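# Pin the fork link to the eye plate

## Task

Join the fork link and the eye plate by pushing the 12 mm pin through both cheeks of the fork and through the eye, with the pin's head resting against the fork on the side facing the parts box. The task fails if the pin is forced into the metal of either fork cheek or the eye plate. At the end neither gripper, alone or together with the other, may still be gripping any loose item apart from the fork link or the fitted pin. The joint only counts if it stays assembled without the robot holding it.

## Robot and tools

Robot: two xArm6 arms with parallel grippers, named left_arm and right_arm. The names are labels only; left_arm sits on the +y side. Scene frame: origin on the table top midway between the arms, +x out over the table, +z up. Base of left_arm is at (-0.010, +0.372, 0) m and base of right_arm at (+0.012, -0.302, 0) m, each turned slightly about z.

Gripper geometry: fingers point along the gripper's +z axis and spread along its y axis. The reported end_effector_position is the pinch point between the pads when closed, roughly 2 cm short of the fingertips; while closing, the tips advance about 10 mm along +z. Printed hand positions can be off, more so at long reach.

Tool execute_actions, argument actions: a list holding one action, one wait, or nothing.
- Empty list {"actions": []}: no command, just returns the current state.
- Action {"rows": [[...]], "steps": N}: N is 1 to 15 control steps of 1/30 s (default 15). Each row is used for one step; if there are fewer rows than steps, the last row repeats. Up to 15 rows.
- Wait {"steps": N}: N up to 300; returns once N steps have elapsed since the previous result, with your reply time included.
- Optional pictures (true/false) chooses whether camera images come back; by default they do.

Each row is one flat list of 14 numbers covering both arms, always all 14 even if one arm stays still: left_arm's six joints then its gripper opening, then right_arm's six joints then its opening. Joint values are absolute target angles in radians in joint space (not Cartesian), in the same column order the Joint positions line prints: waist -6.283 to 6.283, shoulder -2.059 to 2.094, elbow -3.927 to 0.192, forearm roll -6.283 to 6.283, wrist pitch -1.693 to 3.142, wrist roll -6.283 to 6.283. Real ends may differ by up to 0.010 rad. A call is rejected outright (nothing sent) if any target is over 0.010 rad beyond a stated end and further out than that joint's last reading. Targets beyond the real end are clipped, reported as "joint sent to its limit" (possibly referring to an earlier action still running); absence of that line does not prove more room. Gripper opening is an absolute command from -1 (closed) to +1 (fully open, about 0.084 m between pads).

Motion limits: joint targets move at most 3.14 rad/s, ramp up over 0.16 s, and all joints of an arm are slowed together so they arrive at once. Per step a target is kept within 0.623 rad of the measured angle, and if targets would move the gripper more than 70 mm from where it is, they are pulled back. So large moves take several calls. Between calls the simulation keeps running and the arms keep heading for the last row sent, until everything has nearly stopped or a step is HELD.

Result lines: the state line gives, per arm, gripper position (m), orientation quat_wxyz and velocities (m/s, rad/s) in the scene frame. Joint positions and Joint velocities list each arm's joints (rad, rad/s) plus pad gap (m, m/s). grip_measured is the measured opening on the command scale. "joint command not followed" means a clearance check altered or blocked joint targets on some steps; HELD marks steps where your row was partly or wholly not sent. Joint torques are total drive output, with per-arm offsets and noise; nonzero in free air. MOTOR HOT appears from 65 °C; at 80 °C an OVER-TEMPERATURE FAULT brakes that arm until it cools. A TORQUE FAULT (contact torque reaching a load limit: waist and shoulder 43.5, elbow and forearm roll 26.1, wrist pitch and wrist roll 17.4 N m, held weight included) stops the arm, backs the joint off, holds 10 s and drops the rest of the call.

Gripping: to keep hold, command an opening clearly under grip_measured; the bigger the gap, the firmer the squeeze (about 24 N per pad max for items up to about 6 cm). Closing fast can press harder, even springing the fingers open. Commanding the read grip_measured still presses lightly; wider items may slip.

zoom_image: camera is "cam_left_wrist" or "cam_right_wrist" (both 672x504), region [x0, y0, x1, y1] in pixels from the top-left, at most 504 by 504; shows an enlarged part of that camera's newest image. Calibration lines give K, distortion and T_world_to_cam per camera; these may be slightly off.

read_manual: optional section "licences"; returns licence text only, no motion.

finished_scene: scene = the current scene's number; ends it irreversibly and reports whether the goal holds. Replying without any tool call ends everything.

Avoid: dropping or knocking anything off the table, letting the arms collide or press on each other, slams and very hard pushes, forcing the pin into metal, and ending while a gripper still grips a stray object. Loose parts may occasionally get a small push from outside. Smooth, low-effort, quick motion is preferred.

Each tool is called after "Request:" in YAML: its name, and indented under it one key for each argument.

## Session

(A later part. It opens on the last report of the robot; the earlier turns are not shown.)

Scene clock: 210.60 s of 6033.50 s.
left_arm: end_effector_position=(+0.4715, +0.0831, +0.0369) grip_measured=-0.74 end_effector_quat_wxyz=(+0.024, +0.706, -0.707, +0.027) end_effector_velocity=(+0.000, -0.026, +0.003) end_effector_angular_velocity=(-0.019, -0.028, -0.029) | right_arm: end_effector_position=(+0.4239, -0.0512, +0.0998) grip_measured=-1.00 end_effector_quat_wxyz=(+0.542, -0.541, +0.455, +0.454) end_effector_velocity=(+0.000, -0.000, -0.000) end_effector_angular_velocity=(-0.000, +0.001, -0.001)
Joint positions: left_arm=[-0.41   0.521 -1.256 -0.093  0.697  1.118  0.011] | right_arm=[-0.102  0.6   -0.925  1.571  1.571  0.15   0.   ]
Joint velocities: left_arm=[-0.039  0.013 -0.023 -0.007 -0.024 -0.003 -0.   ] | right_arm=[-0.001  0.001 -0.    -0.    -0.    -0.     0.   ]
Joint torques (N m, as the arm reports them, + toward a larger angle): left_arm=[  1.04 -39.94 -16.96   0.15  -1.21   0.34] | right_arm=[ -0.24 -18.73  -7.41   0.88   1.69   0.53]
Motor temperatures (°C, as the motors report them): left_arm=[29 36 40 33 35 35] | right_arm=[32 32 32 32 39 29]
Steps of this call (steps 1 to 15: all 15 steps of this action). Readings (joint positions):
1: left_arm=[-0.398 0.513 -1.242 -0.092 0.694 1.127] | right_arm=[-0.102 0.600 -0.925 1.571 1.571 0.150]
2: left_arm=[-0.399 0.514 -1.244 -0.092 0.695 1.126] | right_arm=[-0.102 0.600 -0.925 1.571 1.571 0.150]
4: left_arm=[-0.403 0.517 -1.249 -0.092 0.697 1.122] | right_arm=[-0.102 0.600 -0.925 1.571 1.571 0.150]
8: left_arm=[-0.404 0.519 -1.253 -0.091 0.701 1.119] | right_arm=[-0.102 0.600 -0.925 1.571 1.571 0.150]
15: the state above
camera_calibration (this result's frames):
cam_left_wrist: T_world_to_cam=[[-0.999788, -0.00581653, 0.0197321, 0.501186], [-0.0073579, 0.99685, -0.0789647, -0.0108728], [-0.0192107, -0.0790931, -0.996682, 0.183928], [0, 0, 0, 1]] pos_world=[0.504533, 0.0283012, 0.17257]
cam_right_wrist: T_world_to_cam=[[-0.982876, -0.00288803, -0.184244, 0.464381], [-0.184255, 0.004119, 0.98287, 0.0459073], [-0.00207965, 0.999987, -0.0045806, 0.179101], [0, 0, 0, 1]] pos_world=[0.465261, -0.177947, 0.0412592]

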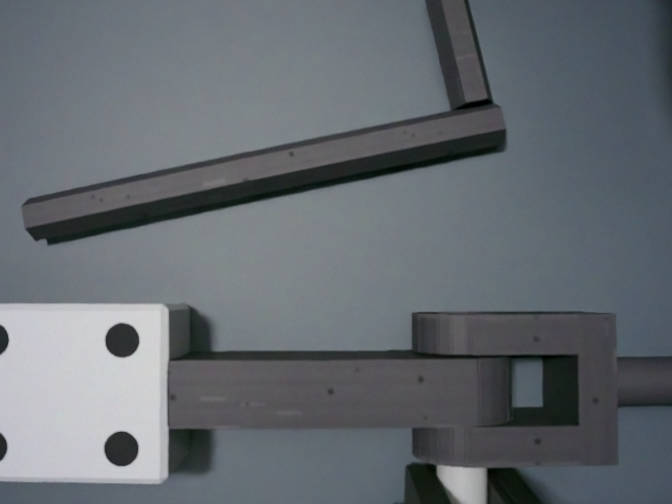

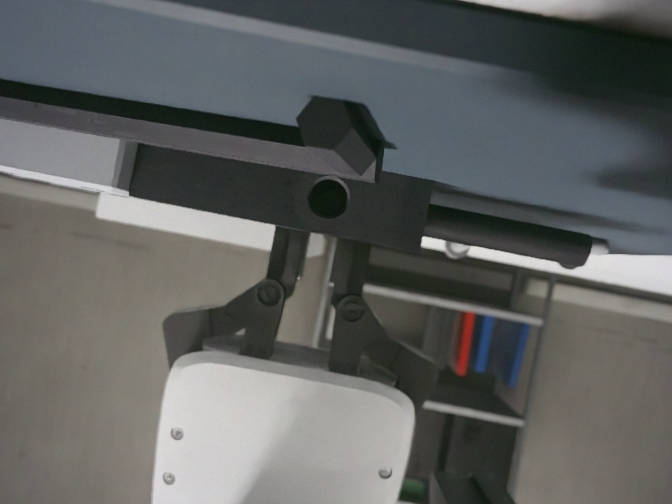

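Request:
execute_actions:
  actions:
    - {"rows":[[-0.4081,0.5208,-1.2552,-0.092,0.6993,1.118,-0.2,-0.102,0.6,-0.925,1.571,1.571,0.15,-1]],"steps":10}
  pictures: false

Request:
execute_actions:
  actions:
    - {"rows":[[-0.343,0.47,-1.169,-0.092,0.6636,1.183,-0.2,-0.102,0.6,-0.925,1.571,1.571,0.15,-1]]}
  pictures: false

Request:
execute_actions:
  actions:
    - {"rows":[[-0.343,0.47,-1.169,-0.092,0.6636,1.183,-1,-0.102,0.6,-0.925,1.571,1.571,0.15,-1]]}

Request:
execute_actions:
  actions:
    - {"rows":[[-0.3595,0.482,-1.19,-0.092,0.672,1.1665,-1,-0.102,0.6,-0.925,1.571,1.571,0.15,-1]]}
  pictures: false

Request:
execute_actions:
  actions:
    - {"rows":[[-0.376,0.4946,-1.2106,-0.092,0.681,1.15,-1,-0.102,0.6,-0.925,1.571,1.571,0.15,-1]]}

Scene clock: 223.63 s of 6033.50 s.
left_arm: end_effector_position=(+0.4711, +0.0849, +0.0361) grip_measured=-0.22 end_effector_quat_wxyz=(+0.024, +0.707, -0.706, +0.025) end_effector_velocity=(+0.003, -0.002, +0.005) end_effector_angular_velocity=(-0.006, -0.011, -0.000) | right_arm: end_effector_position=(+0.4239, -0.0512, +0.0998) grip_measured=-1.00 end_effector_quat_wxyz=(+0.542, -0.541, +0.455, +0.454) end_effector_velocity=(-0.000, +0.000, -0.000) end_effector_angular_velocity=(+0.001, +0.001, +0.000)
Joint positions: left_arm=[-0.408  0.521 -1.255 -0.092  0.7    1.118  0.035] | right_arm=[-0.102  0.6   -0.925  1.571  1.571  0.15   0.   ]
Joint velocities: left_arm=[-0.001 -0.004 -0.005  0.001 -0.003 -0.001  0.   ] | right_arm=[ 0.     0.     0.    -0.     0.001  0.     0.   ]
Joint torques (N m, as the arm reports them, + toward a larger angle): left_arm=[ -0.35 -39.6  -17.6    0.24  -1.52   0.21] | right_arm=[ -0.23 -18.58  -7.2    0.76   1.68   0.57]
Motor temperatures (°C, as the motors report them): left_arm=[29 36 39 33 34 35] | right_arm=[32 32 32 32 39 29]
Steps of this call (steps 1 to 15: the robot went on to your last target; steps 16 to 90: nothing new was sent; then 9.70 s passed at rest; steps 91 to 100: all 10 steps of this action). Readings (joint positions):
91: left_arm=[-0.408 0.521 -1.255 -0.092 0.699 1.118] | right_arm=[-0.102 0.600 -0.925 1.571 1.571 0.150]
92: left_arm=[-0.408 0.521 -1.255 -0.092 0.700 1.118] | right_arm=[-0.102 0.600 -0.925 1.571 1.571 0.150]
94: left_arm=[-0.408 0.522 -1.253 -0.092 0.700 1.118] | right_arm=[-0.102 0.600 -0.925 1.571 1.571 0.150]
98: left_arm=[-0.408 0.522 -1.254 -0.092 0.700 1.118] | right_arm=[-0.102 0.600 -0.925 1.571 1.571 0.150]
100: the state above

Scene clock: 224.13 s of 6033.50 s.
left_arm: end_effector_position=(+0.4726, +0.1248, +0.0358) grip_measured=-0.22 end_effector_quat_wxyz=(+0.021, +0.708, -0.706, +0.027) end_effector_velocity=(+0.000, +0.001, +0.001) end_effector_angular_velocity=(-0.002, -0.005, -0.006) | right_arm: end_effector_position=(+0.4239, -0.0512, +0.0998) grip_measured=-1.00 end_effector_quat_wxyz=(+0.542, -0.541, +0.455, +0.454) end_effector_velocity=(+0.000, -0.001, -0.000) end_effector_angular_velocity=(-0.000, -0.000, -0.002)
Joint positions: left_arm=[-0.344  0.471 -1.17  -0.092  0.664  1.182  0.035] | right_arm=[-0.102  0.6   -0.925  1.571  1.571  0.15   0.   ]
Joint velocities: left_arm=[ 0.002 -0.005  0.007 -0.001 -0.006  0.009 -0.   ] | right_arm=[-0.002 -0.    -0.    -0.    -0.    -0.     0.   ]
Joint torques (N m, as the arm reports them, + toward a larger angle): left_arm=[ -0.09 -38.85 -17.35   0.37  -1.34   0.05] | right_arm=[ -0.1  -18.69  -7.2    0.89   1.68   0.56]
Motor temperatures (°C, as the motors report them): left_arm=[29 36 39 33 34 35] | right_arm=[32 32 32 32 39 29]
Steps of this call (steps 1 to 15: all 15 steps of this action). Readings (joint positions):
1: left_arm=[-0.408 0.521 -1.255 -0.092 0.699 1.118] | right_arm=[-0.102 0.600 -0.925 1.571 1.571 0.150]
2: left_arm=[-0.406 0.519 -1.251 -0.092 0.697 1.122] | right_arm=[-0.102 0.600 -0.925 1.571 1.571 0.150]
4: left_arm=[-0.385 0.501 -1.221 -0.092 0.685 1.145] | right_arm=[-0.102 0.600 -0.925 1.571 1.571 0.150]
8: left_arm=[-0.349 0.476 -1.180 -0.092 0.669 1.174] | right_arm=[-0.102 0.600 -0.925 1.571 1.571 0.150]
15: the state above

Scene clock: 224.63 s of 6033.50 s.
left_arm: end_effector_position=(+0.4727, +0.1253, +0.0359) grip_measured=-1.00 end_effector_quat_wxyz=(+0.021, +0.708, -0.706, +0.027) end_effector_velocity=(-0.000, +0.000, -0.000) end_effector_angular_velocity=(-0.000, +0.001, +0.001) | right_arm: end_effector_position=(+0.4239, -0.0512, +0.0998) grip_measured=-1.00 end_effector_quat_wxyz=(+0.542, -0.541, +0.455, +0.454) end_effector_velocity=(+0.000, -0.000, +0.000) end_effector_angular_velocity=(+0.000, -0.001, -0.000)
Joint positions: left_arm=[-0.343  0.47  -1.169 -0.092  0.663  1.183  0.   ] | right_arm=[-0.102  0.6   -0.925  1.571  1.571  0.15   0.   ]
Joint velocities: left_arm=[ 0.     0.     0.    -0.001  0.     0.001  0.   ] | right_arm=[-0.    -0.001  0.     0.     0.     0.     0.   ]
Joint torques (N m, as the arm reports them, + toward a larger angle): left_arm=[  0.89 -38.11 -16.62   0.68  -1.12   0.31] | right_arm=[ -0.11 -18.65  -7.27   0.86   1.69   0.59]
Motor temperatures (°C, as the motors report them): left_arm=[29 36 39 33 34 35] | right_arm=[32 32 32 32 39 29]
Steps of this call (steps 1 to 15: all 15 steps of this action). Readings (joint positions):
1: left_arm=[-0.344 0.471 -1.170 -0.092 0.664 1.182] | right_arm=[-0.102 0.600 -0.925 1.571 1.571 0.150]
2: left_arm=[-0.344 0.470 -1.170 -0.092 0.663 1.183] | right_arm=[-0.102 0.600 -0.925 1.571 1.571 0.150]
4: left_arm=[-0.344 0.470 -1.170 -0.092 0.663 1.183] | right_arm=[-0.102 0.600 -0.925 1.571 1.571 0.150]
8: left_arm=[-0.343 0.470 -1.169 -0.092 0.663 1.183] | right_arm=[-0.102 0.600 -0.925 1.571 1.571 0.150]
15: the state above
camera_calibration (this result's frames):
cam_left_wrist: T_world_to_cam=[[-0.999834, -0.0093557, 0.0156247, 0.503193], [-0.0105022, 0.997129, -0.0749847, -0.051656], [-0.0148783, -0.0751364, -0.997062, 0.183772], [0, 0, 0, 1]] pos_world=[0.505301, 0.0700234, 0.171496]
cam_right_wrist: T_world_to_cam=[[-0.982876, -0.00288794, -0.184244, 0.464381], [-0.184255, 0.00411899, 0.98287, 0.0459074], [-0.00207957, 0.999987, -0.00458057, 0.179101], [0, 0, 0, 1]] pos_world=[0.465261, -0.177947, 0.0412591]

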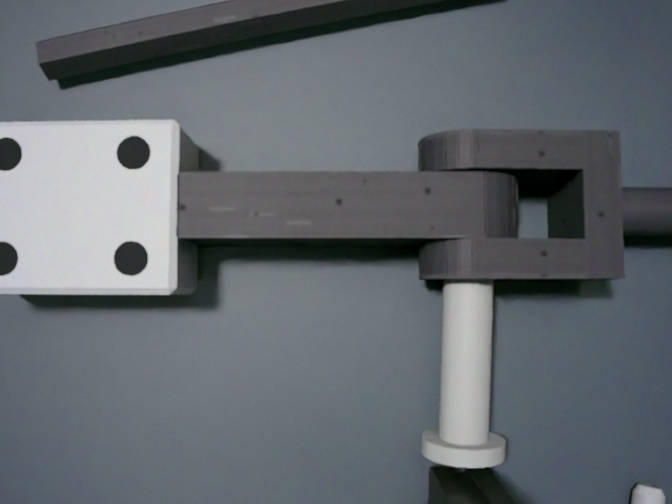

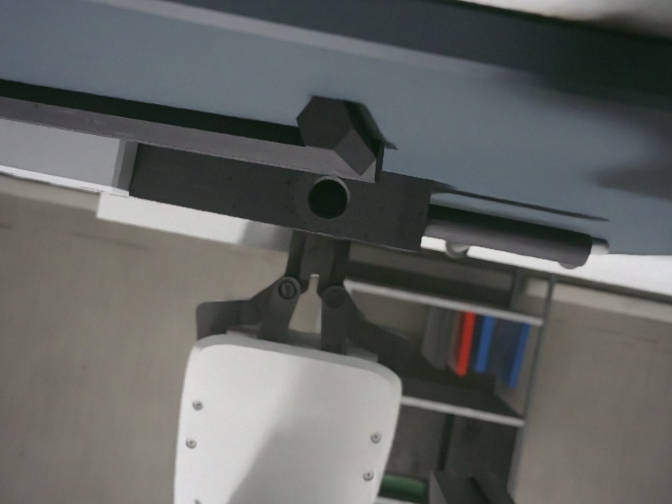

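Scene clock: 225.13 s of 6033.50 s.
left_arm: end_effector_position=(+0.4725, +0.1192, +0.0351) grip_measured=-1.00 end_effector_quat_wxyz=(+0.022, +0.709, -0.704, +0.024) end_effector_velocity=(+0.003, -0.001, +0.000) end_effector_angular_velocity=(-0.006, -0.003, +0.008) | right_arm: end_effector_position=(+0.4239, -0.0512, +0.0998) grip_measured=-1.00 end_effector_quat_wxyz=(+0.542, -0.541, +0.455, +0.454) end_effector_velocity=(-0.000, -0.000, -0.000) end_effector_angular_velocity=(+0.000, +0.000, -0.000)
Joint positions: left_arm=[-0.353  0.481 -1.187 -0.09   0.675  1.167  0.   ] | right_arm=[-0.102  0.6   -0.925  1.571  1.571  0.15   0.   ]
Joint velocities: left_arm=[ 0.002  0.004 -0.006 -0.007 -0.003 -0.001  0.   ] | right_arm=[-0.  0.  0.  0.  0.  0.  0.]
Joint torques (N m, as the arm reports them, + toward a larger angle): left_arm=[-20.79 -35.83 -25.7   -3.89  -4.56   0.26] | right_arm=[ -0.19 -18.78  -7.34   0.83   1.58   0.57]
Motor temperatures (°C, as the motors report them): left_arm=[29 36 39 33 35 35] | right_arm=[32 32 32 32 39 29]
Steps of this call (steps 1 to 15: all 15 steps of this action). Readings (joint positions):
1: left_arm=[-0.343 0.470 -1.169 -0.092 0.664 1.183] | right_arm=[-0.102 0.600 -0.925 1.571 1.571 0.150]
2: left_arm=[-0.345 0.471 -1.172 -0.092 0.665 1.180] | right_arm=[-0.102 0.600 -0.925 1.571 1.571 0.150]
4: left_arm=[-0.351 0.477 -1.180 -0.092 0.669 1.174] | right_arm=[-0.102 0.600 -0.925 1.571 1.571 0.150]
8: left_arm=[-0.352 0.480 -1.185 -0.090 0.674 1.168] | right_arm=[-0.102 0.600 -0.925 1.571 1.571 0.150]
15: the state above

Scene clock: 225.63 s of 6033.50 s.
left_arm: end_effector_position=(+0.4740, +0.1181, +0.0343) grip_measured=-1.00 end_effector_quat_wxyz=(+0.024, +0.714, -0.700, +0.018) end_effector_velocity=(+0.000, -0.000, +0.000) end_effector_angular_velocity=(+0.001, +0.004, +0.002) | right_arm: end_effector_position=(+0.4239, -0.0512, +0.0998) grip_measured=-1.00 end_effector_quat_wxyz=(+0.542, -0.541, +0.455, +0.454) end_effector_velocity=(+0.000, -0.000, +0.001) end_effector_angular_velocity=(+0.001, -0.001, -0.000)
Joint positions: left_arm=[-0.354  0.494 -1.208 -0.088  0.695  1.15   0.   ] | right_arm=[-0.102  0.6   -0.925  1.571  1.571  0.15   0.   ]
Joint velocities: left_arm=[ 0.     0.002 -0.005 -0.     0.007 -0.002  0.   ] | right_arm=[-0.    -0.001 -0.     0.     0.001 -0.     0.   ]
Joint torques (N m, as the arm reports them, + toward a larger angle): left_arm=[-32.76 -33.45 -33.3   -6.94  -8.62  -0.06] | right_arm=[  0.05 -18.74  -7.46   0.88   1.47   0.55]
Motor temperatures (°C, as the motors report them): left_arm=[29 36 39 33 35 35] | right_arm=[32 32 32 32 39 29]
Steps of this call (steps 1 to 15: all 15 steps of this action). Readings (joint positions):
1: left_arm=[-0.353 0.482 -1.187 -0.090 0.675 1.166] | right_arm=[-0.102 0.600 -0.925 1.571 1.571 0.150]
2: left_arm=[-0.354 0.483 -1.190 -0.090 0.677 1.164] | right_arm=[-0.102 0.600 -0.925 1.571 1.571 0.150]
4: left_arm=[-0.355 0.488 -1.197 -0.089 0.682 1.158] | right_arm=[-0.102 0.600 -0.925 1.571 1.571 0.150]
8: left_arm=[-0.354 0.492 -1.204 -0.088 0.690 1.152] | right_arm=[-0.102 0.600 -0.925 1.571 1.571 0.150]
15: the state above
camera_calibration (this result's frames):
cam_left_wrist: T_world_to_cam=[[-0.99913, -0.0266485, 0.0320944, 0.505621], [-0.0287412, 0.997365, -0.0666106, -0.03628], [-0.0302348, -0.067475, -0.997263, 0.188021], [0, 0, 0, 1]] pos_world=[0.509823, 0.0623452, 0.168862]
cam_right_wrist: T_world_to_cam=[[-0.982876, -0.00288785, -0.184245, 0.464381], [-0.184256, 0.00411916, 0.98287, 0.0459075], [-0.00207945, 0.999987, -0.00458073, 0.179101], [0, 0, 0, 1]] pos_world=[0.465261, -0.177947, 0.0412591]

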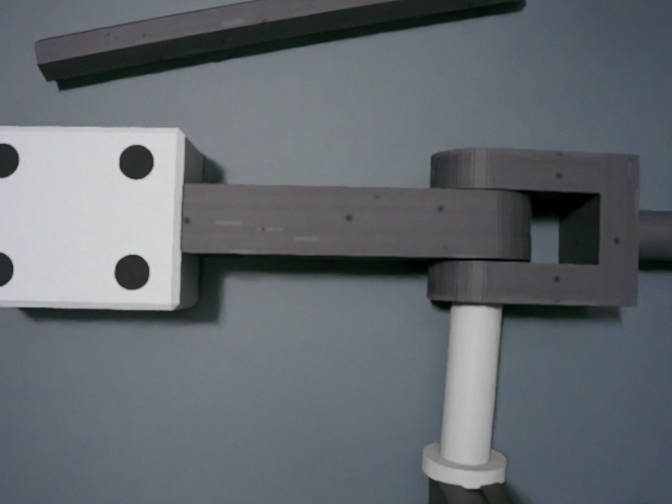

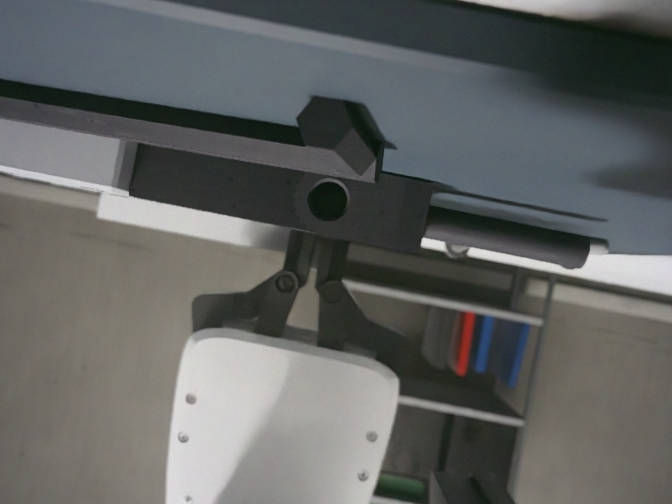

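Request:
execute_actions:
  actions:
    - {"rows":[[-0.346,0.472,-1.173,-0.092,0.665,1.18,-1,-0.102,0.6,-0.925,1.571,1.571,0.15,-1]]}
  pictures: false

Request:
execute_actions:
  actions:
    - {"rows":[[-0.346,0.472,-1.173,-0.092,0.665,1.18,-0.1,-0.102,0.6,-0.925,1.571,1.571,0.15,-1]]}
  pictures: false

Request:
execute_actions:
  actions:
    - {"rows":[[-0.364,0.482,-1.189,-0.092,0.672,1.162,-0.1,-0.102,0.6,-0.925,1.571,1.571,0.15,-1]]}
  pictures: false

Request:
execute_actions:
  actions:
    - {"rows":[[-0.364,0.482,-1.189,-0.092,0.672,1.162,-1,-0.102,0.6,-0.925,1.571,1.571,0.15,-1]]}
  pictures: false

Request:
execute_actions:
  actions:
    - {"rows":[[-0.364,0.477,-1.189,-0.092,0.677,1.162,-1,-0.102,0.6,-0.925,1.571,1.571,0.15,-1]]}
  pictures: false

Request:
execute_actions:
  actions:
    - {"rows":[[-0.369,0.481,-1.196,-0.092,0.68,1.157,-1,-0.102,0.6,-0.925,1.571,1.571,0.15,-1]]}

Scene clock: 236.57 s of 6033.50 s.
left_arm: end_effector_position=(+0.4742, +0.1211, +0.0376) grip_measured=-1.00 end_effector_quat_wxyz=(+0.020, +0.707, -0.706, +0.030) end_effector_velocity=(-0.002, +0.003, +0.000) end_effector_angular_velocity=(+0.004, +0.002, -0.003) | right_arm: end_effector_position=(+0.4239, -0.0512, +0.0998) grip_measured=-1.00 end_effector_quat_wxyz=(+0.542, -0.541, +0.455, +0.454) end_effector_velocity=(-0.000, +0.001, +0.000) end_effector_angular_velocity=(-0.001, -0.001, +0.001)
Joint positions: left_arm=[-0.349  0.472 -1.177 -0.093  0.663  1.18   0.   ] | right_arm=[-0.102  0.6   -0.925  1.571  1.571  0.15   0.   ]
Joint velocities: left_arm=[ 0.003 -0.008  0.011  0.003  0.001  0.003  0.   ] | right_arm=[ 0.002 -0.001 -0.    -0.    -0.001 -0.     0.   ]
Joint torques (N m, as the arm reports them, + toward a larger angle): left_arm=[ -1.15 -39.54 -18.43   0.19  -1.5    0.5 ] | right_arm=[ -0.3  -18.69  -7.47   0.53   1.59   0.55]
Motor temperatures (°C, as the motors report them): left_arm=[30 36 43 33 38 35] | right_arm=[32 32 32 32 38 29]
Steps of this call (steps 1 to 15: the robot went on to your last target; steps 16 to 90: nothing new was sent; then 7.43 s passed at rest; steps 91 to 105: all 15 steps of this action). Readings (joint positions):
91: left_arm=[-0.353 0.495 -1.209 -0.088 0.696 1.150] | right_arm=[-0.102 0.600 -0.925 1.571 1.571 0.150]
92: left_arm=[-0.352 0.493 -1.206 -0.088 0.693 1.153] | right_arm=[-0.102 0.600 -0.925 1.571 1.571 0.150]
94: left_arm=[-0.350 0.486 -1.194 -0.092 0.679 1.165] | right_arm=[-0.102 0.600 -0.925 1.571 1.571 0.150]
98: left_arm=[-0.349 0.477 -1.183 -0.094 0.665 1.176] | right_arm=[-0.102 0.600 -0.925 1.571 1.571 0.150]
105: the state above

Scene clock: 237.07 s of 6033.50 s.
left_arm: end_effector_position=(+0.4728, +0.1234, +0.0361) grip_measured=-0.11 end_effector_quat_wxyz=(+0.021, +0.708, -0.706, +0.027) end_effector_velocity=(-0.000, +0.001, -0.000) end_effector_angular_velocity=(+0.000, +0.002, +0.001) | right_arm: end_effector_position=(+0.4239, -0.0512, +0.0998) grip_measured=-1.00 end_effector_quat_wxyz=(+0.542, -0.541, +0.455, +0.454) end_effector_velocity=(+0.000, -0.001, -0.001) end_effector_angular_velocity=(-0.002, +0.000, -0.002)
Joint positions: left_arm=[-0.346  0.472 -1.173 -0.092  0.665  1.18   0.039] | right_arm=[-0.102  0.6   -0.925  1.571  1.571  0.15   0.   ]
Joint velocities: left_arm=[ 0.001 -0.     0.001 -0.     0.001  0.     0.   ] | right_arm=[-0.001  0.     0.     0.    -0.002 -0.     0.   ]
Joint torques (N m, as the arm reports them, + toward a larger angle): left_arm=[ -0.46 -38.72 -17.92   0.34  -1.34   0.48] | right_arm=[ -0.28 -18.69  -7.32   0.83   1.55   0.52]
Motor temperatures (°C, as the motors report them): left_arm=[30 36 43 33 38 35] | right_arm=[32 32 32 32 38 29]
Steps of this call (steps 1 to 15: all 15 steps of this action). Readings (joint positions):
1: left_arm=[-0.349 0.472 -1.177 -0.093 0.663 1.180] | right_arm=[-0.102 0.600 -0.925 1.571 1.571 0.150]
2: left_arm=[-0.349 0.472 -1.177 -0.093 0.663 1.180] | right_arm=[-0.102 0.600 -0.925 1.571 1.571 0.150]
4: left_arm=[-0.348 0.471 -1.176 -0.093 0.663 1.180] | right_arm=[-0.102 0.600 -0.925 1.571 1.571 0.150]
8: left_arm=[-0.347 0.472 -1.174 -0.092 0.664 1.180] | right_arm=[-0.102 0.600 -0.925 1.571 1.571 0.150]
15: the state above

Scene clock: 237.57 s of 6033.50 s.
left_arm: end_effector_position=(+0.4711, +0.1134, +0.0358) grip_measured=-0.11 end_effector_quat_wxyz=(+0.022, +0.708, -0.706, +0.026) end_effector_velocity=(-0.000, -0.001, +0.000) end_effector_angular_velocity=(+0.000, -0.000, -0.001) | right_arm: end_effector_position=(+0.4239, -0.0512, +0.0998) grip_measured=-1.00 end_effector_quat_wxyz=(+0.542, -0.541, +0.455, +0.454) end_effector_velocity=(+0.000, -0.001, +0.000) end_effector_angular_velocity=(+0.001, +0.000, -0.001)
Joint positions: left_arm=[-0.364  0.482 -1.189 -0.092  0.672  1.162  0.039] | right_arm=[-0.102  0.6   -0.925  1.571  1.571  0.15   0.   ]
Joint velocities: left_arm=[-0.002  0.001 -0.002  0.001  0.001 -0.001  0.   ] | right_arm=[-0.002  0.    -0.     0.     0.001  0.     0.   ]
Joint torques (N m, as the arm reports them, + toward a larger angle): left_arm=[ -0.24 -38.97 -17.92   0.68  -1.25   0.3 ] | right_arm=[  0.   -18.75  -7.38   0.72   1.53   0.52]
Motor temperatures (°C, as the motors report them): left_arm=[30 36 43 33 38 35] | right_arm=[32 32 32 32 38 29]
Steps of this call (steps 1 to 15: all 15 steps of this action). Readings (joint positions):
1: left_arm=[-0.346 0.472 -1.173 -0.092 0.665 1.180] | right_arm=[-0.102 0.600 -0.925 1.571 1.571 0.150]
2: left_arm=[-0.348 0.473 -1.175 -0.092 0.666 1.177] | right_arm=[-0.102 0.600 -0.925 1.571 1.571 0.150]
4: left_arm=[-0.356 0.478 -1.182 -0.092 0.669 1.170] | right_arm=[-0.102 0.600 -0.925 1.571 1.571 0.150]
8: left_arm=[-0.363 0.481 -1.187 -0.092 0.671 1.164] | right_arm=[-0.102 0.600 -0.925 1.571 1.571 0.150]
15: the state above

Scene clock: 238.07 s of 6033.50 s.
left_arm: end_effector_position=(+0.4711, +0.1133, +0.0358) grip_measured=-0.58 end_effector_quat_wxyz=(+0.022, +0.708, -0.706, +0.026) end_effector_velocity=(+0.000, -0.000, +0.000) end_effector_angular_velocity=(-0.000, -0.001, +0.000) | right_arm: end_effector_position=(+0.4239, -0.0512, +0.0998) grip_measured=-1.00 end_effector_quat_wxyz=(+0.542, -0.541, +0.455, +0.454) end_effector_velocity=(+0.000, +0.000, +0.001) end_effector_angular_velocity=(-0.000, -0.002, +0.000)
Joint positions: left_arm=[-0.364  0.482 -1.189 -0.092  0.672  1.162  0.019] | right_arm=[-0.102  0.6   -0.925  1.571  1.571  0.15   0.   ]
Joint velocities: left_arm=[-0.     0.    -0.001  0.    -0.    -0.     0.   ] | right_arm=[ 0.    -0.002  0.     0.    -0.    -0.     0.   ]
Joint torques (N m, as the arm reports them, + toward a larger angle): left_arm=[ -0.55 -38.96 -17.63   0.46  -1.43   0.28] | right_arm=[ -0.07 -18.78  -7.32   0.74   1.66   0.53]
Motor temperatures (°C, as the motors report them): left_arm=[30 36 43 33 38 35] | right_arm=[32 32 32 32 38 29]
Steps of this call (steps 1 to 15: all 15 steps of this action). Readings (joint positions):
1: left_arm=[-0.364 0.482 -1.189 -0.092 0.672 1.162] | right_arm=[-0.102 0.600 -0.925 1.571 1.571 0.150]
2: left_arm=[-0.364 0.482 -1.189 -0.092 0.672 1.162] | right_arm=[-0.102 0.600 -0.925 1.571 1.571 0.150]
4: left_arm=[-0.364 0.482 -1.189 -0.092 0.672 1.162] | right_arm=[-0.102 0.600 -0.925 1.571 1.571 0.150]
8: left_arm=[-0.364 0.482 -1.189 -0.092 0.672 1.162] | right_arm=[-0.102 0.600 -0.925 1.571 1.571 0.150]
15: the state above

Scene clock: 238.57 s of 6033.50 s.
left_arm: end_effector_position=(+0.4709, +0.1132, +0.0380) grip_measured=-0.58 end_effector_quat_wxyz=(+0.022, +0.707, -0.706, +0.026) end_effector_velocity=(-0.001, +0.000, -0.000) end_effector_angular_velocity=(+0.001, +0.001, +0.001) | right_arm: end_effector_position=(+0.4239, -0.0512, +0.0998) grip_measured=-1.00 end_effector_quat_wxyz=(+0.542, -0.541, +0.455, +0.454) end_effector_velocity=(+0.000, -0.000, +0.000) end_effector_angular_velocity=(+0.001, -0.000, -0.000)
Joint positions: left_arm=[-0.364  0.477 -1.189 -0.092  0.677  1.162  0.019] | right_arm=[-0.102  0.6   -0.925  1.571  1.571  0.15   0.   ]
Joint velocities: left_arm=[ 0.    -0.001  0.001  0.     0.001 -0.001 -0.   ] | right_arm=[-0.001 -0.001 -0.    -0.     0.001  0.     0.   ]
Joint torques (N m, as the arm reports them, + toward a larger angle): left_arm=[ -0.24 -39.26 -17.68   0.    -1.13   0.38] | right_arm=[ -0.04 -18.7   -7.45   0.95   1.53   0.55]
Motor temperatures (°C, as the motors report them): left_arm=[30 36 42 33 38 35] | right_arm=[32 32 32 32 38 29]
Steps of this call (steps 1 to 15: all 15 steps of this action). Readings (joint positions):
1: left_arm=[-0.364 0.482 -1.189 -0.092 0.672 1.162] | right_arm=[-0.102 0.600 -0.925 1.571 1.571 0.150]
2: left_arm=[-0.364 0.481 -1.189 -0.092 0.673 1.162] | right_arm=[-0.102 0.600 -0.925 1.571 1.571 0.150]
4: left_arm=[-0.364 0.479 -1.189 -0.092 0.675 1.162] | right_arm=[-0.102 0.600 -0.925 1.571 1.571 0.150]
8: left_arm=[-0.364 0.478 -1.189 -0.092 0.676 1.162] | right_arm=[-0.102 0.600 -0.925 1.571 1.571 0.150]
15: the state above

Scene clock: 239.07 s of 6033.50 s.
left_arm: end_effector_position=(+0.4709, +0.1101, +0.0382) grip_measured=-0.58 end_effector_quat_wxyz=(+0.022, +0.707, -0.706, +0.026) end_effector_velocity=(-0.000, -0.000, +0.000) end_effector_angular_velocity=(-0.000, +0.000, -0.001) | right_arm: end_effector_position=(+0.4239, -0.0512, +0.0998) grip_measured=-1.00 end_effector_quat_wxyz=(+0.542, -0.541, +0.455, +0.454) end_effector_velocity=(-0.000, +0.000, -0.000) end_effector_angular_velocity=(-0.000, -0.000, +0.001)
Joint positions: left_arm=[-0.369  0.481 -1.196 -0.092  0.68   1.157  0.019] | right_arm=[-0.102  0.6   -0.925  1.571  1.571  0.15   0.   ]
Joint velocities: left_arm=[-0.001 -0.    -0.    -0.     0.     0.     0.   ] | right_arm=[ 0.001 -0.     0.     0.    -0.001 -0.     0.   ]
Joint torques (N m, as the arm reports them, + toward a larger angle): left_arm=[ -0.77 -39.66 -18.31   0.47  -1.48   0.41] | right_arm=[ -0.32 -18.67  -7.23   0.68   1.53   0.6 ]
Motor temperatures (°C, as the motors report them): left_arm=[30 36 42 33 37 35] | right_arm=[32 32 32 32 38 29]
Steps of this call (steps 1 to 15: all 15 steps of this action). Readings (joint positions):
1: left_arm=[-0.364 0.477 -1.189 -0.092 0.677 1.162] | right_arm=[-0.102 0.600 -0.925 1.571 1.571 0.150]
2: left_arm=[-0.365 0.478 -1.190 -0.092 0.678 1.161] | right_arm=[-0.102 0.600 -0.925 1.571 1.571 0.150]
4: left_arm=[-0.367 0.479 -1.193 -0.092 0.679 1.159] | right_arm=[-0.102 0.600 -0.925 1.571 1.571 0.150]
8: left_arm=[-0.369 0.481 -1.195 -0.092 0.680 1.158] | right_arm=[-0.102 0.600 -0.925 1.571 1.571 0.150]
15: the state above
camera_calibration (this result's frames):
cam_left_wrist: T_world_to_cam=[[-0.99979, -0.00851888, 0.0186651, 0.501065], [-0.00990993, 0.997078, -0.0757488, -0.0365737], [-0.0179652, -0.0759178, -0.996952, 0.186481], [0, 0, 0, 1]] pos_world=[0.503947, 0.0548926, 0.17379]
cam_right_wrist: T_world_to_cam=[[-0.982876, -0.00288794, -0.184244, 0.464381], [-0.184255, 0.00411902, 0.98287, 0.0459074], [-0.00207957, 0.999987, -0.00458061, 0.179101], [0, 0, 0, 1]] pos_world=[0.465261, -0.177947, 0.0412591]

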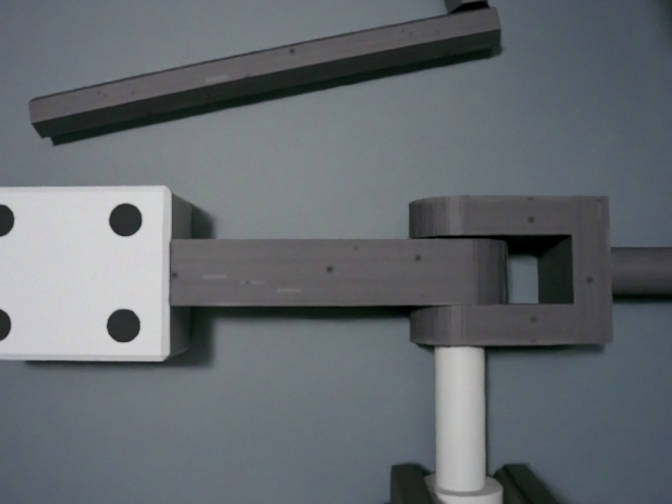

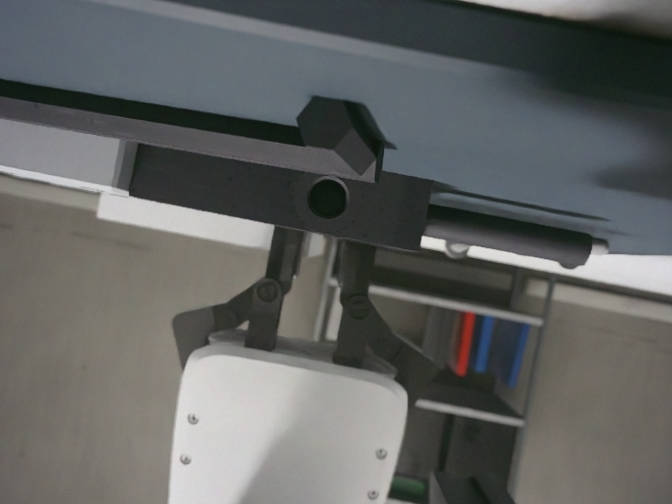

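Request:
execute_actions:
  actions:
    - {"rows":[[-0.379,0.49,-1.211,-0.092,0.686,1.147,-1,-0.102,0.6,-0.925,1.571,1.571,0.15,-1]]}
  pictures: false

Request:
execute_actions:
  actions:
    - {"rows":[[-0.389,0.4985,-1.226,-0.092,0.692,1.137,-1,-0.102,0.6,-0.925,1.571,1.571,0.15,-1]]}
  pictures: false

Scene clock: 245.37 s of 6033.50 s.
left_arm: end_effector_position=(+0.4711, +0.1036, +0.0383) grip_measured=-0.58 end_effector_quat_wxyz=(+0.023, +0.707, -0.706, +0.026) end_effector_velocity=(+0.000, -0.000, -0.000) end_effector_angular_velocity=(+0.001, -0.000, -0.000) | right_arm: end_effector_position=(+0.4239, -0.0512, +0.0998) grip_measured=-1.00 end_effector_quat_wxyz=(+0.542, -0.541, +0.455, +0.454) end_effector_velocity=(-0.000, +0.000, -0.000) end_effector_angular_velocity=(-0.000, +0.000, +0.000)
Joint positions: left_arm=[-0.379  0.49  -1.211 -0.092  0.686  1.147  0.019] | right_arm=[-0.102  0.6   -0.925  1.571  1.571  0.15   0.   ]
Joint velocities: left_arm=[-0.001  0.001 -0.002  0.001  0.001 -0.002  0.   ] | right_arm=[ 0.  0.  0. -0. -0.  0.  0.]
Joint torques (N m, as the arm reports them, + toward a larger angle): left_arm=[ -1.08 -40.17 -18.4    0.34  -1.24   0.44] | right_arm=[  0.11 -18.93  -7.23   0.73   1.71   0.54]
Motor temperatures (°C, as the motors report them): left_arm=[30 36 41 33 37 35] | right_arm=[32 32 32 32 38 29]
Steps of this call (steps 1 to 15: the robot went on to your last target; steps 16 to 90: nothing new was sent; then 2.80 s passed at rest; steps 91 to 105: all 15 steps of this action). Readings (joint positions):
91: left_arm=[-0.369 0.481 -1.196 -0.092 0.680 1.157] | right_arm=[-0.102 0.600 -0.925 1.571 1.571 0.150]
92: left_arm=[-0.370 0.482 -1.198 -0.092 0.681 1.155] | right_arm=[-0.102 0.600 -0.925 1.571 1.571 0.150]
94: left_arm=[-0.374 0.486 -1.204 -0.092 0.684 1.151] | right_arm=[-0.102 0.600 -0.925 1.571 1.571 0.150]
98: left_arm=[-0.378 0.489 -1.210 -0.092 0.685 1.148] | right_arm=[-0.102 0.600 -0.925 1.571 1.571 0.150]
105: the state above

Scene clock: 245.87 s of 6033.50 s.
left_arm: end_effector_position=(+0.4712, +0.0973, +0.0385) grip_measured=-0.58 end_effector_quat_wxyz=(+0.023, +0.707, -0.706, +0.026) end_effector_velocity=(-0.000, -0.001, +0.000) end_effector_angular_velocity=(+0.000, -0.000, -0.001) | right_arm: end_effector_position=(+0.4239, -0.0512, +0.0998) grip_measured=-1.00 end_effector_quat_wxyz=(+0.542, -0.541, +0.455, +0.454) end_effector_velocity=(+0.000, -0.001, -0.000) end_effector_angular_velocity=(+0.000, +0.001, -0.002)
Joint positions: left_arm=[-0.389  0.499 -1.226 -0.092  0.692  1.137  0.019] | right_arm=[-0.102  0.6   -0.925  1.571  1.571  0.15   0.   ]
Joint velocities: left_arm=[-0.001  0.001 -0.001  0.001  0.001 -0.    -0.   ] | right_arm=[-0.002  0.001 -0.     0.     0.    -0.     0.   ]
Joint torques (N m, as the arm reports them, + toward a larger angle): left_arm=[ -1.94 -41.29 -19.38   0.11  -1.6    0.4 ] | right_arm=[ -0.17 -18.86  -7.44   0.77   1.66   0.53]
Motor temperatures (°C, as the motors report them): left_arm=[30 36 41 33 37 35] | right_arm=[32 32 32 32 38 29]
Steps of this call (steps 1 to 15: all 15 steps of this action). Readings (joint positions):
1: left_arm=[-0.379 0.490 -1.211 -0.092 0.686 1.147] | right_arm=[-0.102 0.600 -0.925 1.571 1.571 0.150]
2: left_arm=[-0.380 0.491 -1.213 -0.092 0.687 1.145] | right_arm=[-0.102 0.600 -0.925 1.571 1.571 0.150]
4: left_arm=[-0.385 0.495 -1.219 -0.092 0.689 1.141] | right_arm=[-0.102 0.600 -0.925 1.571 1.571 0.150]
8: left_arm=[-0.388 0.498 -1.224 -0.092 0.691 1.138] | right_arm=[-0.102 0.600 -0.925 1.571 1.571 0.150]
15: the state above

Request:
execute_actions:
  actions:
    - {"rows":[[-0.3985,0.508,-1.2405,-0.092,0.697,1.1275,-1,-0.102,0.6,-0.925,1.571,1.571,0.15,-1]]}
  pictures: false

Request:
execute_actions:
  actions:
    - {"rows":[[-0.4081,0.517,-1.2552,-0.092,0.703,1.118,-1,-0.102,0.6,-0.925,1.571,1.571,0.15,-1]]}
  pictures: false

Request:
execute_actions:
  actions:
    - {"rows":[[-0.4081,0.517,-1.2552,-0.092,0.703,1.118,-0.1,-0.102,0.6,-0.925,1.571,1.571,0.15,-1]],"steps":8}
  pictures: false

Request:
execute_actions:
  actions:
    - {"rows":[[-0.384,0.495,-1.218,-0.092,0.688,1.142,-0.1,-0.102,0.6,-0.925,1.571,1.571,0.15,-1]]}
  pictures: false

Request:
execute_actions:
  actions:
    - {"rows":[[-0.384,0.495,-1.218,-0.092,0.688,1.142,-1,-0.102,0.6,-0.925,1.571,1.571,0.15,-1]],"steps":12}
  pictures: false

Request:
execute_actions:
  actions:
    - {"rows":[[-0.405,0.514,-1.2505,-0.092,0.701,1.121,-1,-0.102,0.6,-0.925,1.571,1.571,0.15,-1]]}
  pictures: false

Request:
execute_actions:
  actions:
    - {"rows":[[-0.384,0.495,-1.218,-0.092,0.688,1.142,-1,-0.102,0.6,-0.925,1.571,1.571,0.15,-1]]}

Scene clock: 255.47 s of 6033.50 s.
left_arm: end_effector_position=(+0.4714, +0.0907, +0.0385) grip_measured=-0.58 end_effector_quat_wxyz=(+0.023, +0.707, -0.706, +0.026) end_effector_velocity=(+0.000, -0.000, +0.000) end_effector_angular_velocity=(-0.000, +0.001, +0.002) | right_arm: end_effector_position=(+0.4239, -0.0512, +0.0998) grip_measured=-1.00 end_effector_quat_wxyz=(+0.542, -0.541, +0.455, +0.454) end_effector_velocity=(+0.000, -0.001, +0.000) end_effector_angular_velocity=(+0.001, -0.000, -0.001)
Joint positions: left_arm=[-0.399  0.508 -1.241 -0.092  0.697  1.128  0.019] | right_arm=[-0.102  0.6   -0.925  1.571  1.571  0.15   0.   ]
Joint velocities: left_arm=[ 0.     0.    -0.001 -0.001  0.001 -0.002 -0.   ] | right_arm=[-0.001 -0.     0.    -0.     0.001  0.     0.   ]
Joint torques (N m, as the arm reports them, + toward a larger angle): left_arm=[ -2.85 -43.52 -20.84  -0.29  -1.76   0.31] | right_arm=[ -0.26 -18.8   -7.14   0.77   1.62   0.66]
Motor temperatures (°C, as the motors report them): left_arm=[29 37 41 33 36 35] | right_arm=[32 32 32 32 38 29]
Steps of this call (steps 1 to 15: the robot went on to your last target; steps 16 to 90: nothing new was sent; then 6.10 s passed at rest; steps 91 to 105: all 15 steps of this action). Readings (joint positions):
91: left_arm=[-0.389 0.499 -1.226 -0.092 0.692 1.137] | right_arm=[-0.102 0.600 -0.925 1.571 1.571 0.150]
92: left_arm=[-0.390 0.500 -1.228 -0.092 0.693 1.135] | right_arm=[-0.102 0.600 -0.925 1.571 1.571 0.150]
94: left_arm=[-0.394 0.504 -1.234 -0.092 0.695 1.132] | right_arm=[-0.102 0.600 -0.925 1.571 1.571 0.150]
98: left_arm=[-0.398 0.507 -1.239 -0.092 0.696 1.128] | right_arm=[-0.102 0.600 -0.925 1.571 1.571 0.150]
105: the state above

Scene clock: 255.97 s of 6033.50 s.
left_arm: end_effector_position=(+0.4714, +0.0847, +0.0384) grip_measured=-0.58 end_effector_quat_wxyz=(+0.024, +0.707, -0.707, +0.026) end_effector_velocity=(-0.000, -0.000, -0.000) end_effector_angular_velocity=(+0.001, +0.001, -0.001) | right_arm: end_effector_position=(+0.4239, -0.0512, +0.0998) grip_measured=-1.00 end_effector_quat_wxyz=(+0.542, -0.541, +0.455, +0.454) end_effector_velocity=(+0.000, -0.000, -0.000) end_effector_angular_velocity=(+0.000, +0.001, -0.001)
Joint positions: left_arm=[-0.408  0.517 -1.255 -0.092  0.703  1.118  0.019] | right_arm=[-0.102  0.6   -0.925  1.571  1.571  0.15   0.   ]
Joint velocities: left_arm=[-0.001  0.001 -0.001  0.001  0.001 -0.001 -0.   ] | right_arm=[-0.001  0.     0.    -0.     0.     0.     0.   ]
Joint torques (N m, as the arm reports them, + toward a larger angle): left_arm=[ -3.23 -43.83 -20.18  -0.48  -1.58   0.4 ] | right_arm=[ -0.18 -18.67  -7.26   0.89   1.73   0.56]
Motor temperatures (°C, as the motors report them): left_arm=[29 37 41 33 36 35] | right_arm=[32 32 32 32 38 29]
Steps of this call (steps 1 to 15: all 15 steps of this action). Readings (joint positions):
1: left_arm=[-0.399 0.508 -1.241 -0.092 0.697 1.127] | right_arm=[-0.102 0.600 -0.925 1.571 1.571 0.150]
2: left_arm=[-0.400 0.509 -1.243 -0.092 0.698 1.126] | right_arm=[-0.102 0.600 -0.925 1.571 1.571 0.150]
4: left_arm=[-0.404 0.513 -1.249 -0.092 0.700 1.122] | right_arm=[-0.102 0.600 -0.925 1.571 1.571 0.150]
8: left_arm=[-0.407 0.516 -1.254 -0.092 0.702 1.119] | right_arm=[-0.102 0.600 -0.925 1.571 1.571 0.150]
15: the state above

Scene clock: 256.23 s of 6033.50 s.
left_arm: end_effector_position=(+0.4716, +0.0837, +0.0393) grip_measured=-0.11 end_effector_quat_wxyz=(+0.024, +0.706, -0.707, +0.027) end_effector_velocity=(-0.006, +0.007, -0.011) end_effector_angular_velocity=(+0.014, +0.022, +0.005) | right_arm: end_effector_position=(+0.4239, -0.0512, +0.0998) grip_measured=-1.00 end_effector_quat_wxyz=(+0.542, -0.541, +0.455, +0.454) end_effector_velocity=(+0.000, -0.000, +0.001) end_effector_angular_velocity=(-0.000, -0.002, -0.000)
Joint positions: left_arm=[-0.409  0.516 -1.256 -0.092  0.703  1.118  0.039] | right_arm=[-0.102  0.6   -0.925  1.571  1.571  0.15   0.   ]
Joint velocities: left_arm=[ 0.006  0.009  0.013  0.002  0.003 -0.     0.   ] | right_arm=[-0.    -0.002  0.    -0.    -0.    -0.     0.   ]
Joint torques (N m, as the arm reports them, + toward a larger angle): left_arm=[ -0.1  -40.65 -18.11   0.54  -1.42   0.22] | right_arm=[ -0.26 -18.73  -7.14   0.88   1.65   0.52]
Motor temperatures (°C, as the motors report them): left_arm=[29 37 41 33 36 35] | right_arm=[32 32 32 32 38 29]
Steps of this call (steps 1 to 8: all 8 steps of this action). Readings (joint positions):
1: left_arm=[-0.408 0.517 -1.255 -0.092 0.703 1.118] | right_arm=[-0.102 0.600 -0.925 1.571 1.571 0.150]
2: left_arm=[-0.408 0.517 -1.255 -0.092 0.703 1.118] | right_arm=[-0.102 0.600 -0.925 1.571 1.571 0.150]
4: left_arm=[-0.410 0.516 -1.257 -0.093 0.703 1.118] | right_arm=[-0.102 0.600 -0.925 1.571 1.571 0.150]
8: the state above

Scene clock: 256.73 s of 6033.50 s.
left_arm: end_effector_position=(+0.4711, +0.1001, +0.0380) grip_measured=-0.11 end_effector_quat_wxyz=(+0.023, +0.707, -0.706, +0.026) end_effector_velocity=(-0.001, +0.002, -0.001) end_effector_angular_velocity=(+0.001, +0.001, +0.001) | right_arm: end_effector_position=(+0.4239, -0.0512, +0.0998) grip_measured=-1.00 end_effector_quat_wxyz=(+0.542, -0.541, +0.455, +0.454) end_effector_velocity=(+0.000, -0.000, +0.000) end_effector_angular_velocity=(+0.000, -0.001, -0.001)
Joint positions: left_arm=[-0.384  0.495 -1.218 -0.092  0.688  1.142  0.039] | right_arm=[-0.102  0.6   -0.925  1.571  1.571  0.15   0.   ]
Joint velocities: left_arm=[ 0.002 -0.002  0.005 -0.    -0.001  0.001  0.   ] | right_arm=[-0.001 -0.001  0.     0.     0.    -0.     0.   ]
Joint torques (N m, as the arm reports them, + toward a larger angle): left_arm=[ -0.45 -39.93 -18.08   0.48  -1.33   0.28] | right_arm=[ -0.22 -18.94  -7.34   0.83   1.66   0.62]
Motor temperatures (°C, as the motors report them): left_arm=[29 37 41 33 36 35] | right_arm=[32 32 32 32 38 29]
Steps of this call (steps 1 to 15: all 15 steps of this action). Readings (joint positions):
1: left_arm=[-0.409 0.516 -1.256 -0.092 0.703 1.118] | right_arm=[-0.102 0.600 -0.925 1.571 1.571 0.150]
2: left_arm=[-0.407 0.515 -1.252 -0.092 0.701 1.121] | right_arm=[-0.102 0.600 -0.925 1.571 1.571 0.150]
4: left_arm=[-0.397 0.505 -1.236 -0.092 0.695 1.131] | right_arm=[-0.102 0.600 -0.925 1.571 1.571 0.150]
8: left_arm=[-0.386 0.497 -1.222 -0.092 0.690 1.139] | right_arm=[-0.102 0.600 -0.925 1.571 1.571 0.150]
15: the state above

Scene clock: 257.13 s of 6033.50 s.
left_arm: end_effector_position=(+0.4711, +0.1004, +0.0380) grip_measured=-1.00 end_effector_quat_wxyz=(+0.023, +0.707, -0.706, +0.026) end_effector_velocity=(+0.000, -0.000, +0.000) end_effector_angular_velocity=(-0.001, -0.001, +0.000) | right_arm: end_effector_position=(+0.4239, -0.0512, +0.0998) grip_measured=-1.00 end_effector_quat_wxyz=(+0.542, -0.541, +0.455, +0.454) end_effector_velocity=(-0.000, +0.000, +0.000) end_effector_angular_velocity=(+0.000, -0.000, +0.000)
Joint positions: left_arm=[-0.384  0.495 -1.218 -0.092  0.688  1.142  0.   ] | right_arm=[-0.102  0.6   -0.925  1.571  1.571  0.15   0.   ]
Joint velocities: left_arm=[ 0.    -0.    -0.001 -0.    -0.    -0.     0.   ] | right_arm=[ 0.  0.  0.  0.  0. -0.  0.]
Joint torques (N m, as the arm reports them, + toward a larger angle): left_arm=[ -0.15 -39.96 -17.99   0.25  -1.21   0.25] | right_arm=[ -0.01 -18.9   -7.42   0.73   1.67   0.61]
Motor temperatures (°C, as the motors report them): left_arm=[29 37 41 33 36 35] | right_arm=[32 32 32 32 38 29]
Steps of this call (steps 1 to 12: all 12 steps of this action). Readings (joint positions):
1: left_arm=[-0.384 0.495 -1.218 -0.092 0.688 1.142] | right_arm=[-0.102 0.600 -0.925 1.571 1.571 0.150]
2: left_arm=[-0.384 0.495 -1.218 -0.092 0.688 1.142] | right_arm=[-0.102 0.600 -0.925 1.571 1.571 0.150]
4: left_arm=[-0.384 0.495 -1.218 -0.092 0.688 1.142] | right_arm=[-0.102 0.600 -0.925 1.571 1.571 0.150]
8: left_arm=[-0.384 0.495 -1.218 -0.092 0.688 1.142] | right_arm=[-0.102 0.600 -0.925 1.571 1.571 0.150]
12: the state above

Scene clock: 257.63 s of 6033.50 s.
left_arm: end_effector_position=(+0.4713, +0.0868, +0.0384) grip_measured=-1.00 end_effector_quat_wxyz=(+0.024, +0.707, -0.706, +0.026) end_effector_velocity=(+0.001, -0.002, +0.001) end_effector_angular_velocity=(-0.001, -0.001, +0.000) | right_arm: end_effector_position=(+0.4239, -0.0512, +0.0998) grip_measured=-1.00 end_effector_quat_wxyz=(+0.542, -0.541, +0.455, +0.454) end_effector_velocity=(-0.000, +0.001, +0.000) end_effector_angular_velocity=(-0.001, -0.002, +0.001)
Joint positions: left_arm=[-0.405  0.514 -1.25  -0.092  0.701  1.121  0.   ] | right_arm=[-0.102  0.6   -0.925  1.571  1.571  0.15   0.   ]
Joint velocities: left_arm=[-0.002  0.002 -0.005 -0.     0.001 -0.003  0.   ] | right_arm=[ 0.002 -0.002 -0.    -0.    -0.002 -0.     0.   ]
Joint torques (N m, as the arm reports them, + toward a larger angle): left_arm=[  0.06 -40.06 -18.13  -0.03  -1.35   0.3 ] | right_arm=[  0.08 -18.69  -7.35   0.97   1.65   0.53]
Motor temperatures (°C, as the motors report them): left_arm=[29 37 41 33 36 35] | right_arm=[32 32 32 32 38 29]
Steps of this call (steps 1 to 15: all 15 steps of this action). Readings (joint positions):
1: left_arm=[-0.384 0.495 -1.218 -0.092 0.688 1.142] | right_arm=[-0.102 0.600 -0.925 1.571 1.571 0.150]
2: left_arm=[-0.386 0.497 -1.221 -0.092 0.690 1.139] | right_arm=[-0.102 0.600 -0.925 1.571 1.571 0.150]
4: left_arm=[-0.395 0.505 -1.235 -0.092 0.695 1.131] | right_arm=[-0.102 0.600 -0.925 1.571 1.571 0.150]
8: left_arm=[-0.403 0.512 -1.247 -0.092 0.700 1.123] | right_arm=[-0.102 0.600 -0.925 1.571 1.571 0.150]
15: the state above

Scene clock: 258.13 s of 6033.50 s.
left_arm: end_effector_position=(+0.4711, +0.1002, +0.0380) grip_measured=-1.00 end_effector_quat_wxyz=(+0.023, +0.707, -0.706, +0.026) end_effector_velocity=(+0.000, +0.001, +0.000) end_effector_angular_velocity=(-0.000, -0.001, -0.000) | right_arm: end_effector_position=(+0.4239, -0.0512, +0.0998) grip_measured=-1.00 end_effector_quat_wxyz=(+0.542, -0.541, +0.455, +0.454) end_effector_velocity=(-0.000, +0.001, -0.000) end_effector_angular_velocity=(-0.001, -0.000, +0.002)
Joint positions: left_arm=[-0.384  0.495 -1.218 -0.092  0.688  1.142  0.   ] | right_arm=[-0.102  0.6   -0.925  1.571  1.571  0.15   0.   ]
Joint velocities: left_arm=[ 0.002 -0.002  0.002  0.    -0.001  0.002  0.   ] | right_arm=[ 0.002  0.    -0.     0.    -0.001 -0.001  0.   ]
Joint torques (N m, as the arm reports them, + toward a larger angle): left_arm=[ -0.4  -39.66 -18.03   0.48  -1.37   0.19] | right_arm=[ -0.23 -18.61  -7.29   0.83   1.62   0.6 ]
Motor temperatures (°C, as the motors report them): left_arm=[29 37 41 33 36 35] | right_arm=[32 32 32 32 38 29]
Steps of this call (steps 1 to 15: all 15 steps of this action). Readings (joint positions):
1: left_arm=[-0.405 0.514 -1.250 -0.092 0.701 1.121] | right_arm=[-0.102 0.600 -0.925 1.571 1.571 0.150]
2: left_arm=[-0.403 0.512 -1.247 -0.092 0.699 1.124] | right_arm=[-0.102 0.600 -0.925 1.571 1.571 0.150]
4: left_arm=[-0.394 0.504 -1.233 -0.092 0.694 1.132] | right_arm=[-0.102 0.600 -0.925 1.571 1.571 0.150]
8: left_arm=[-0.385 0.497 -1.221 -0.092 0.689 1.140] | right_arm=[-0.102 0.600 -0.925 1.571 1.571 0.150]
15: the state above
camera_calibration (this result's frames):
cam_left_wrist: T_world_to_cam=[[-0.999773, -0.00784247, 0.0198138, 0.501057], [-0.00933517, 0.997033, -0.0764039, -0.0269602], [-0.0191558, -0.0765715, -0.99688, 0.186154], [0, 0, 0, 1]] pos_world=[0.504258, 0.0450638, 0.173585]
cam_right_wrist: T_world_to_cam=[[-0.982876, -0.00288801, -0.184244, 0.464381], [-0.184255, 0.00411904, 0.98287, 0.0459074], [-0.00207963, 0.999987, -0.00458064, 0.179101], [0, 0, 0, 1]] pos_world=[0.465261, -0.177947, 0.0412591]

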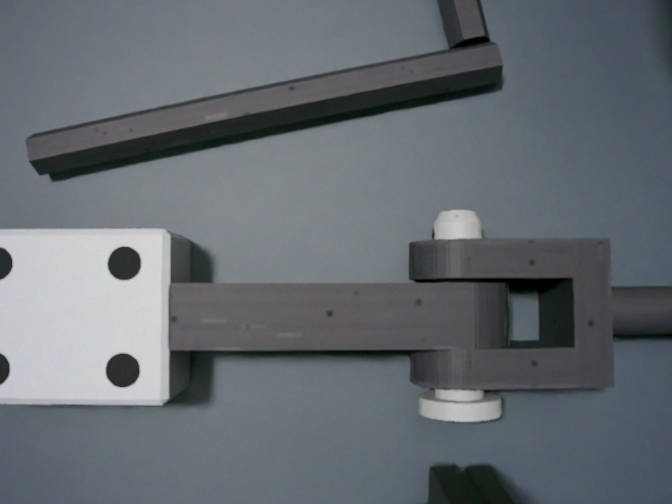

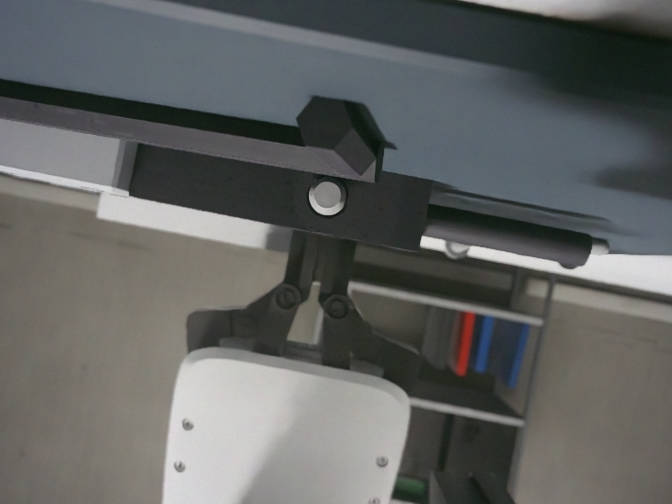

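Push ~4 mm more.

Request:
execute_actions:
  actions:
    - {"rows":[[-0.4115,0.52,-1.2605,-0.092,0.705,1.1145,-1,-0.102,0.6,-0.925,1.571,1.571,0.15,-1]]}
  pictures: false

Request:
execute_actions:
  actions:
    - {"rows":[[-0.384,0.495,-1.218,-0.092,0.688,1.142,-1,-0.102,0.6,-0.925,1.571,1.571,0.15,-1]]}

Scene clock: 262.57 s of 6033.50 s.
left_arm: end_effector_position=(+0.4712, +0.0830, +0.0383) grip_measured=-1.00 end_effector_quat_wxyz=(+0.024, +0.707, -0.706, +0.025) end_effector_velocity=(-0.000, -0.001, -0.000) end_effector_angular_velocity=(+0.001, +0.002, +0.001) | right_arm: end_effector_position=(+0.4239, -0.0512, +0.0998) grip_measured=-1.00 end_effector_quat_wxyz=(+0.542, -0.541, +0.455, +0.454) end_effector_velocity=(+0.000, -0.000, -0.001) end_effector_angular_velocity=(-0.001, +0.000, -0.000)
Joint positions: left_arm=[-0.411  0.52  -1.26  -0.092  0.705  1.115  0.   ] | right_arm=[-0.102  0.6   -0.925  1.571  1.571  0.15   0.   ]
Joint velocities: left_arm=[-0.001  0.002 -0.003  0.001  0.003 -0.003  0.   ] | right_arm=[-0.     0.001 -0.    -0.    -0.001 -0.     0.   ]
Joint torques (N m, as the arm reports them, + toward a larger angle): left_arm=[ -1.51 -40.01 -18.72   0.05  -1.62   0.25] | right_arm=[ -0.32 -18.58  -7.17   0.91   1.66   0.64]
Motor temperatures (°C, as the motors report them): left_arm=[29 37 41 33 36 35] | right_arm=[32 32 32 32 38 29]
Steps of this call (steps 1 to 15: the robot went on to your last target; steps 16 to 90: nothing new was sent; then 0.93 s passed at rest; steps 91 to 105: all 15 steps of this action). Readings (joint positions):
91: left_arm=[-0.384 0.495 -1.218 -0.092 0.688 1.142] | right_arm=[-0.102 0.600 -0.925 1.571 1.571 0.150]
92: left_arm=[-0.386 0.497 -1.222 -0.092 0.690 1.139] | right_arm=[-0.102 0.600 -0.925 1.571 1.571 0.150]
94: left_arm=[-0.397 0.508 -1.240 -0.092 0.697 1.128] | right_arm=[-0.102 0.600 -0.925 1.571 1.571 0.150]
98: left_arm=[-0.409 0.517 -1.256 -0.092 0.703 1.118] | right_arm=[-0.102 0.600 -0.925 1.571 1.571 0.150]
105: the state above

Scene clock: 263.07 s of 6033.50 s.
left_arm: end_effector_position=(+0.4711, +0.1001, +0.0380) grip_measured=-1.00 end_effector_quat_wxyz=(+0.023, +0.707, -0.706, +0.026) end_effector_velocity=(+0.000, +0.002, +0.000) end_effector_angular_velocity=(+0.000, -0.001, -0.001) | right_arm: end_effector_position=(+0.4239, -0.0512, +0.0998) grip_measured=-1.00 end_effector_quat_wxyz=(+0.542, -0.541, +0.455, +0.454) end_effector_velocity=(+0.000, -0.001, -0.000) end_effector_angular_velocity=(+0.000, +0.000, -0.002)
Joint positions: left_arm=[-0.384  0.495 -1.219 -0.092  0.688  1.142  0.   ] | right_arm=[-0.102  0.6   -0.925  1.571  1.571  0.15   0.   ]
Joint velocities: left_arm=[ 0.003 -0.002  0.003  0.001 -0.001  0.003  0.   ] | right_arm=[-0.002  0.     0.     0.     0.    -0.     0.   ]
Joint torques (N m, as the arm reports them, + toward a larger angle): left_arm=[ -0.17 -39.15 -17.93   0.39  -1.21   0.43] | right_arm=[ -0.09 -18.43  -7.27   0.76   1.62   0.59]
Motor temperatures (°C, as the motors report them): left_arm=[29 37 41 33 36 35] | right_arm=[32 32 32 32 38 29]
Steps of this call (steps 1 to 15: all 15 steps of this action). Readings (joint positions):
1: left_arm=[-0.410 0.520 -1.259 -0.092 0.705 1.115] | right_arm=[-0.102 0.600 -0.925 1.571 1.571 0.150]
2: left_arm=[-0.409 0.518 -1.256 -0.092 0.703 1.118] | right_arm=[-0.102 0.600 -0.925 1.571 1.571 0.150]
4: left_arm=[-0.398 0.507 -1.239 -0.092 0.696 1.129] | right_arm=[-0.102 0.600 -0.925 1.571 1.571 0.150]
8: left_arm=[-0.386 0.498 -1.223 -0.092 0.690 1.139] | right_arm=[-0.102 0.600 -0.925 1.571 1.571 0.150]
15: the state above
camera_calibration (this result's frames):
cam_left_wrist: T_world_to_cam=[[-0.999774, -0.00775941, 0.0197706, 0.501048], [-0.00924984, 0.997031, -0.076446, -0.0268901], [-0.0191187, -0.0766116, -0.996878, 0.186136], [0, 0, 0, 1]] pos_world=[0.504244, 0.0449583, 0.173593]
cam_right_wrist: T_world_to_cam=[[-0.982876, -0.00288801, -0.184245, 0.464381], [-0.184256, 0.00411904, 0.98287, 0.0459074], [-0.00207963, 0.999987, -0.00458064, 0.179101], [0, 0, 0, 1]] pos_world=[0.465261, -0.177947, 0.0412592]

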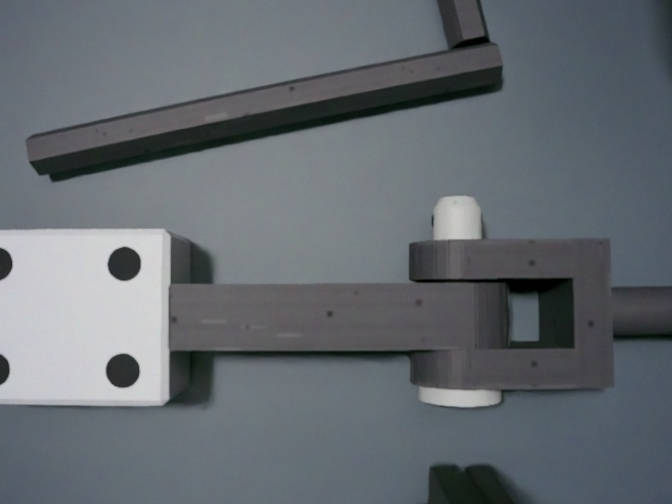

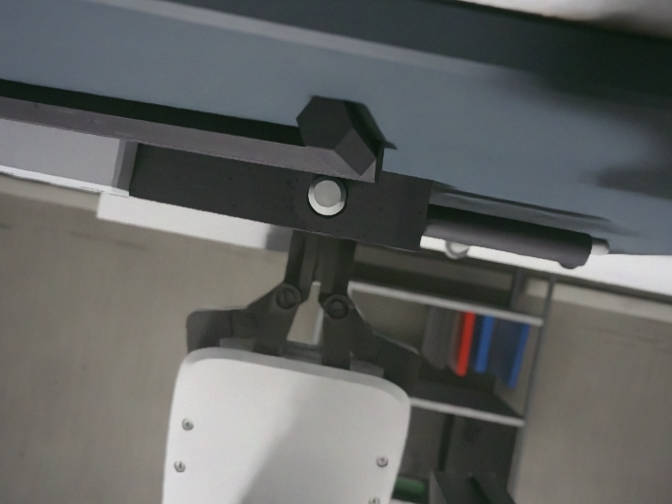

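Request:
finished_scene:
  scene: 1

The scene is finished: the task was done.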